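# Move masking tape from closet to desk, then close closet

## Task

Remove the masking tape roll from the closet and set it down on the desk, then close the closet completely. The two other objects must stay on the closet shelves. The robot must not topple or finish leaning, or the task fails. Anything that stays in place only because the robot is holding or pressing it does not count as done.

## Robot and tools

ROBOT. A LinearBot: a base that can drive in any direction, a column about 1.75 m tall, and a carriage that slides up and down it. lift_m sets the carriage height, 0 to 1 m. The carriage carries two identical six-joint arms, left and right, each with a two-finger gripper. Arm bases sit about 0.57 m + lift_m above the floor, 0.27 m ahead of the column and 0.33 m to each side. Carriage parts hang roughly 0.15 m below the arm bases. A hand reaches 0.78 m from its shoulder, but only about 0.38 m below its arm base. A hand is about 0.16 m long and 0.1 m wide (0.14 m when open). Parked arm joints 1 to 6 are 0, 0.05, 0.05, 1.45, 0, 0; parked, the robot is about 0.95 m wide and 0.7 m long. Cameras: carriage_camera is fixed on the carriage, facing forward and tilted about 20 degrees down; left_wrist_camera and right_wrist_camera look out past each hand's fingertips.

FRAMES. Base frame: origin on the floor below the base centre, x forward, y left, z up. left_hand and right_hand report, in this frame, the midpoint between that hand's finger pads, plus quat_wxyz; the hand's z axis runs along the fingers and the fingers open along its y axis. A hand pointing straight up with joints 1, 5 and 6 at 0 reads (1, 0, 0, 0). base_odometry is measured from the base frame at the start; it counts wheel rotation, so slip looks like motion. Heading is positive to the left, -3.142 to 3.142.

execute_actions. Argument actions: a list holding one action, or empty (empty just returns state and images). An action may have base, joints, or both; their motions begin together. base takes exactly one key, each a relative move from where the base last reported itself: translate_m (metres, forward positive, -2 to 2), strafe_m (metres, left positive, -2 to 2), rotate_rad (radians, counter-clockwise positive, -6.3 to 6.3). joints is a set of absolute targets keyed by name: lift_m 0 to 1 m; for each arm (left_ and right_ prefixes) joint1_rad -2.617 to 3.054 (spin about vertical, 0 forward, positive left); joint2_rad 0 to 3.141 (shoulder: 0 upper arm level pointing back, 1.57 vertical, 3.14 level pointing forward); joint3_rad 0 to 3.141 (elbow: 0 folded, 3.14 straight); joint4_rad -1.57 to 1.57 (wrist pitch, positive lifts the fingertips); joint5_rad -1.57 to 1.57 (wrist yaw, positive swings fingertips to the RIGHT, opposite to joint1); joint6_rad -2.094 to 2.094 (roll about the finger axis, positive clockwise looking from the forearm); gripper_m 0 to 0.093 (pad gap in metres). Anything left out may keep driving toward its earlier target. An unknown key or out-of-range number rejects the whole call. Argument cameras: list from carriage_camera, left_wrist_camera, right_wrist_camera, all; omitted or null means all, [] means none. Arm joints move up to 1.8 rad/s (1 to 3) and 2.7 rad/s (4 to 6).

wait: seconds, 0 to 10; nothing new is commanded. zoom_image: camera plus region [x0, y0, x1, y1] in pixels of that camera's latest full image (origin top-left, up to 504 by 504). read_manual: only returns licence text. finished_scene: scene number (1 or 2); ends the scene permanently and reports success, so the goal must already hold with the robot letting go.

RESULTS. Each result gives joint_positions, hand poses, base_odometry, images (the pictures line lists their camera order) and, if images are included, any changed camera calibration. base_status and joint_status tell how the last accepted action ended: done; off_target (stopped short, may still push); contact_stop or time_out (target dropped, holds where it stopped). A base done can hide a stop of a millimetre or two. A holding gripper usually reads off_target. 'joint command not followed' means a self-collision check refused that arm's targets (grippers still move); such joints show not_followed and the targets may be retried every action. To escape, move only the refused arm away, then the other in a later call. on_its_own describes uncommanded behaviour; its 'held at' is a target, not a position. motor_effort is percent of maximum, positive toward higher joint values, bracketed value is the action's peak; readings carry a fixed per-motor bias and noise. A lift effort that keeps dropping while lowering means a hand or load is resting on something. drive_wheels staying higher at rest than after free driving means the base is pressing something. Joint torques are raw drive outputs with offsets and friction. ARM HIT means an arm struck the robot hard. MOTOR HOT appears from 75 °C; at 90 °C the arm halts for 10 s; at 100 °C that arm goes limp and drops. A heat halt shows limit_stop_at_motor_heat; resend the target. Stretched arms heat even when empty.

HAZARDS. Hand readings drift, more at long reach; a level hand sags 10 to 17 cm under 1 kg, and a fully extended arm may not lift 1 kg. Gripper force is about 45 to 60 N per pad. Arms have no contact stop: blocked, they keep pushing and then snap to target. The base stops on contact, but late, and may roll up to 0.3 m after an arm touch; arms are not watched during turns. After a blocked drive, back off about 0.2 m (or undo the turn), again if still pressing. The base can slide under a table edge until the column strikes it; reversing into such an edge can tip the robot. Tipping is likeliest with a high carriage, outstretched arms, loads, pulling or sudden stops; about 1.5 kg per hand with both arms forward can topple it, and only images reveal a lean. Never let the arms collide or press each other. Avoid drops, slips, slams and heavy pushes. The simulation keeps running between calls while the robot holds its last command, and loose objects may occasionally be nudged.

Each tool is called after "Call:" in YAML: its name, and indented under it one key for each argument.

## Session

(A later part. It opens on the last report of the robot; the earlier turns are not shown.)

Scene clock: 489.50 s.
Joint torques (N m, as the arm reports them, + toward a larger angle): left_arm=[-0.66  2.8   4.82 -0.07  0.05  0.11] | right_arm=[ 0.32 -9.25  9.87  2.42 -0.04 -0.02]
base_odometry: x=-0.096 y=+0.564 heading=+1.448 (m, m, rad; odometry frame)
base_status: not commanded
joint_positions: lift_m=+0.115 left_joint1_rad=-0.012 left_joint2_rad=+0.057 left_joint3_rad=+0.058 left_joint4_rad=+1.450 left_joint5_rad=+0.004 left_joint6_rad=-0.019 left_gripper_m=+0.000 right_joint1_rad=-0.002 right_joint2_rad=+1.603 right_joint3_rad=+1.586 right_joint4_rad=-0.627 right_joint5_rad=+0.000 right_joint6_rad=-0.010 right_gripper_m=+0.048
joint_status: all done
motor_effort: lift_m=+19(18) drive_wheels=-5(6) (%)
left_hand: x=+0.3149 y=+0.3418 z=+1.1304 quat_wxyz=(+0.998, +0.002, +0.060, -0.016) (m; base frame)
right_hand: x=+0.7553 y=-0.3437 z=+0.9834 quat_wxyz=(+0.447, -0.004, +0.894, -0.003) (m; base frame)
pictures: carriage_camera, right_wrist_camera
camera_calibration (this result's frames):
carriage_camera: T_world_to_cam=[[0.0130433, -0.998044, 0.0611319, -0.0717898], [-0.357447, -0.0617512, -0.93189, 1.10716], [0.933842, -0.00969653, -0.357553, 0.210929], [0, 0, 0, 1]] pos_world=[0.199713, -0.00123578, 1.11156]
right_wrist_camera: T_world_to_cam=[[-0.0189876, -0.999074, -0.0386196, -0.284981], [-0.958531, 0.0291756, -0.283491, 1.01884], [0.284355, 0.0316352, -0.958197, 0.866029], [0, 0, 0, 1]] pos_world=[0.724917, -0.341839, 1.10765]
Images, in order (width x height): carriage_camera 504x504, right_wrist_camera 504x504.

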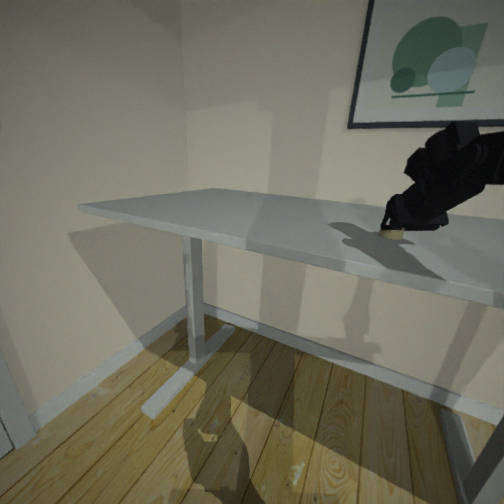

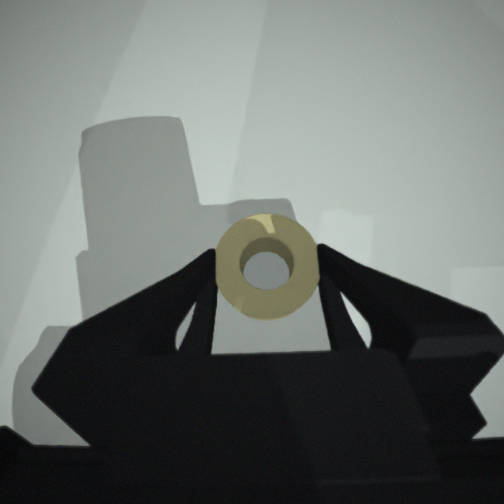

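Call:
zoom_image:
  camera: "carriage_camera"
  region: [320, 180, 460, 290]

Region (320, 180, 460, 290) of carriage_camera's 504x504 image, scaled by 3.600, with more detail than that image has; it fills the top 396 rows of this view, and the rest is white.

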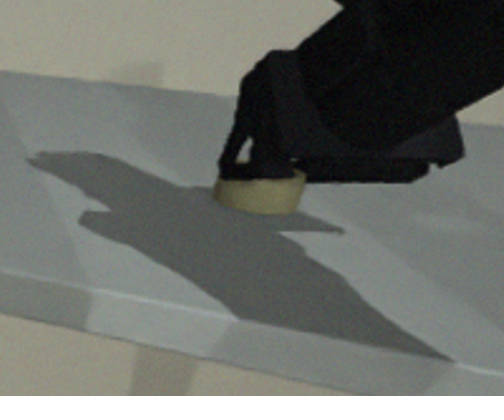

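Call:
execute_actions:
  actions:
    - {"joints":{"lift_m":0.098}}
  cameras: ["carriage_camera"]

Call:
zoom_image:
  camera: "carriage_camera"
  region: [320, 180, 460, 290]

Scene clock: 494.97 s.
Joint torques (N m, as the arm reports them, + toward a larger angle): left_arm=[-0.69  2.77  5.03 -0.09  0.02  0.09] | right_arm=[ 0.45 -8.86  9.25  2.05 -0.02 -0.06]
base_odometry: x=-0.096 y=+0.564 heading=+1.448 (m, m, rad; odometry frame)
base_status: not commanded
joint_positions: lift_m=+0.098 left_joint1_rad=-0.012 left_joint2_rad=+0.057 left_joint3_rad=+0.058 left_joint4_rad=+1.450 left_joint5_rad=+0.003 left_joint6_rad=-0.019 left_gripper_m=+0.000 right_joint1_rad=-0.002 right_joint2_rad=+1.598 right_joint3_rad=+1.594 right_joint4_rad=-0.582 right_joint5_rad=+0.000 right_joint6_rad=-0.010 right_gripper_m=+0.048
joint_status: all done
motor_effort: lift_m=+18(17) drive_wheels=-5(6) (%)
left_hand: x=+0.3149 y=+0.3419 z=+1.1135 quat_wxyz=(+0.998, +0.001, +0.060, -0.016) (m; base frame)
right_hand: x=+0.7613 y=-0.3436 z=+0.9807 quat_wxyz=(+0.472, -0.004, +0.881, -0.003) (m; base frame)
pictures: carriage_camera
camera_calibration (this result's frames):
carriage_camera: T_world_to_cam=[[0.0130433, -0.998044, 0.0611319, -0.0707533], [-0.357447, -0.0617512, -0.93189, 1.09136], [0.933842, -0.00969653, -0.357553, 0.204866], [0, 0, 0, 1]] pos_world=[0.199713, -0.00123578, 1.0946]
Images, in order (width x height): carriage_camera 504x504.

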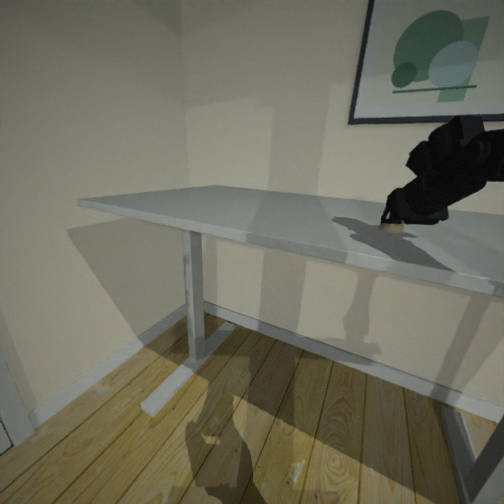

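Region (320, 180, 460, 290) of carriage_camera's 504x504 image, scaled by 3.600, with more detail than that image has; it fills the top 396 rows of this view, and the rest is white.

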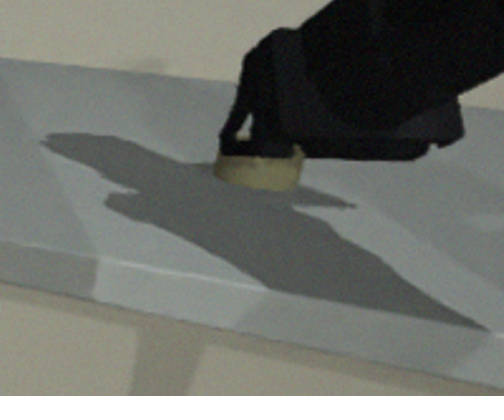

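Contact is made (hand z stopped dropping). Releasing.

Call:
execute_actions:
  actions:
    - {"joints":{"right_gripper_m":0.085,"right_joint4_rad":-0.58}}
  cameras: ["right_wrist_camera"]

Scene clock: 497.30 s.
Joint torques (N m, as the arm reports them, + toward a larger angle): left_arm=[-0.78  2.94  5.02 -0.06  0.04  0.07] | right_arm=[ 0.43 -8.97  9.24  2.26 -0.01 -0.02]
base_odometry: x=-0.096 y=+0.564 heading=+1.448 (m, m, rad; odometry frame)
base_status: not commanded
joint_positions: lift_m=+0.098 left_joint1_rad=-0.012 left_joint2_rad=+0.057 left_joint3_rad=+0.058 left_joint4_rad=+1.450 left_joint5_rad=+0.003 left_joint6_rad=-0.019 left_gripper_m=+0.000 right_joint1_rad=-0.002 right_joint2_rad=+1.598 right_joint3_rad=+1.594 right_joint4_rad=-0.575 right_joint5_rad=+0.000 right_joint6_rad=-0.010 right_gripper_m=+0.085
joint_status: all done
motor_effort: lift_m=+18(18) drive_wheels=+6(5) (%)
left_hand: x=+0.3149 y=+0.3419 z=+1.1135 quat_wxyz=(+0.998, +0.001, +0.060, -0.016) (m; base frame)
right_hand: x=+0.7623 y=-0.3436 z=+0.9821 quat_wxyz=(+0.475, -0.004, +0.880, -0.003) (m; base frame)
pictures: right_wrist_camera
camera_calibration (this result's frames):
right_wrist_camera: T_world_to_cam=[[-0.0158714, -0.999072, -0.0400529, -0.285744], [-0.938688, 0.028686, -0.343573, 1.06895], [0.344403, 0.0321442, -0.938272, 0.797635], [0, 0, 0, 1]] pos_world=[0.724164, -0.341782, 1.10421]
Images, in order (width x height): right_wrist_camera 504x504.

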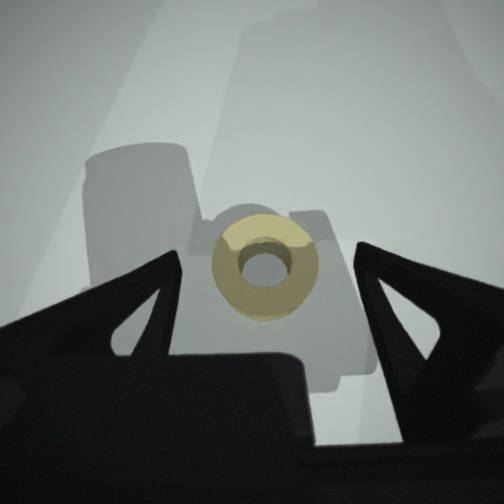

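Call:
execute_actions:
  actions:
    - {"joints":{"lift_m":0.17}}
  cameras: ["carriage_camera","right_wrist_camera"]

Scene clock: 499.97 s.
Joint torques (N m, as the arm reports them, + toward a larger angle): left_arm=[-0.69  2.83  4.92 -0.06  0.    0.07] | right_arm=[ 0.27 -9.2   9.39  2.31 -0.02 -0.04]
base_odometry: x=-0.096 y=+0.564 heading=+1.448 (m, m, rad; odometry frame)
base_status: not commanded
joint_positions: lift_m=+0.170 left_joint1_rad=-0.012 left_joint2_rad=+0.057 left_joint3_rad=+0.058 left_joint4_rad=+1.450 left_joint5_rad=+0.003 left_joint6_rad=-0.019 left_gripper_m=+0.000 right_joint1_rad=-0.002 right_joint2_rad=+1.600 right_joint3_rad=+1.594 right_joint4_rad=-0.581 right_joint5_rad=+0.000 right_joint6_rad=-0.010 right_gripper_m=+0.085
joint_status: all done
motor_effort: lift_m=+18(19) drive_wheels=+6(5) (%)
left_hand: x=+0.3149 y=+0.3420 z=+1.1856 quat_wxyz=(+0.998, +0.001, +0.060, -0.016) (m; base frame)
right_hand: x=+0.7618 y=-0.3436 z=+1.0524 quat_wxyz=(+0.472, -0.004, +0.881, -0.003) (m; base frame)
pictures: carriage_camera, right_wrist_camera
camera_calibration (this result's frames):
carriage_camera: T_world_to_cam=[[0.0130433, -0.998044, 0.0611319, -0.0751602], [-0.357447, -0.0617512, -0.93189, 1.15854], [0.933842, -0.00969653, -0.357553, 0.230642], [0, 0, 0, 1]] pos_world=[0.199713, -0.00123578, 1.16669]
right_wrist_camera: T_world_to_cam=[[-0.0161613, -0.999071, -0.0399492, -0.282827], [-0.941153, 0.0286902, -0.33676, 1.08732], [0.337593, 0.0321558, -0.940743, 0.871478], [0, 0, 0, 1]] pos_world=[0.724561, -0.341783, 1.1747]
Images, in order (width x height): carriage_camera 504x504, right_wrist_camera 504x504.

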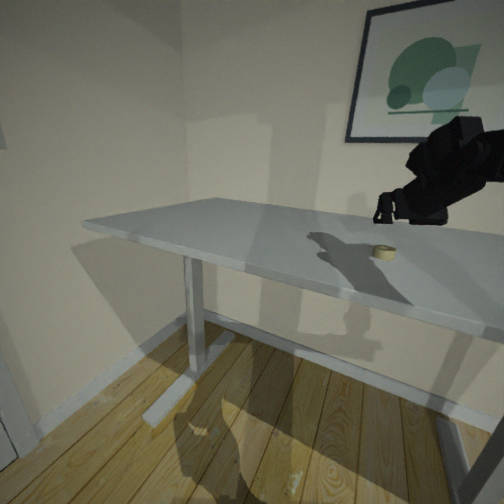

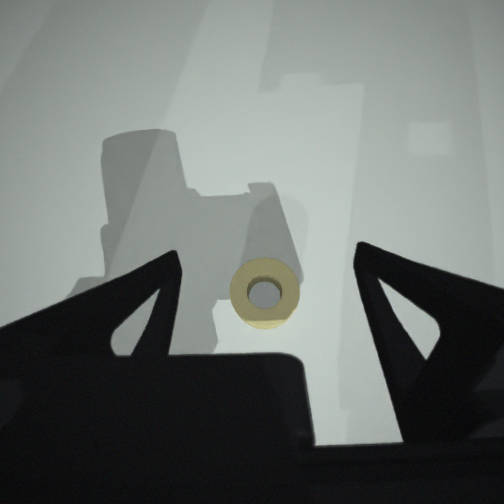

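The tape is resting flat on the desk, well inside the edge, and both closet doors were checked shut.

Call:
finished_scene:
  scene: 2

The scene is finished: the task was done.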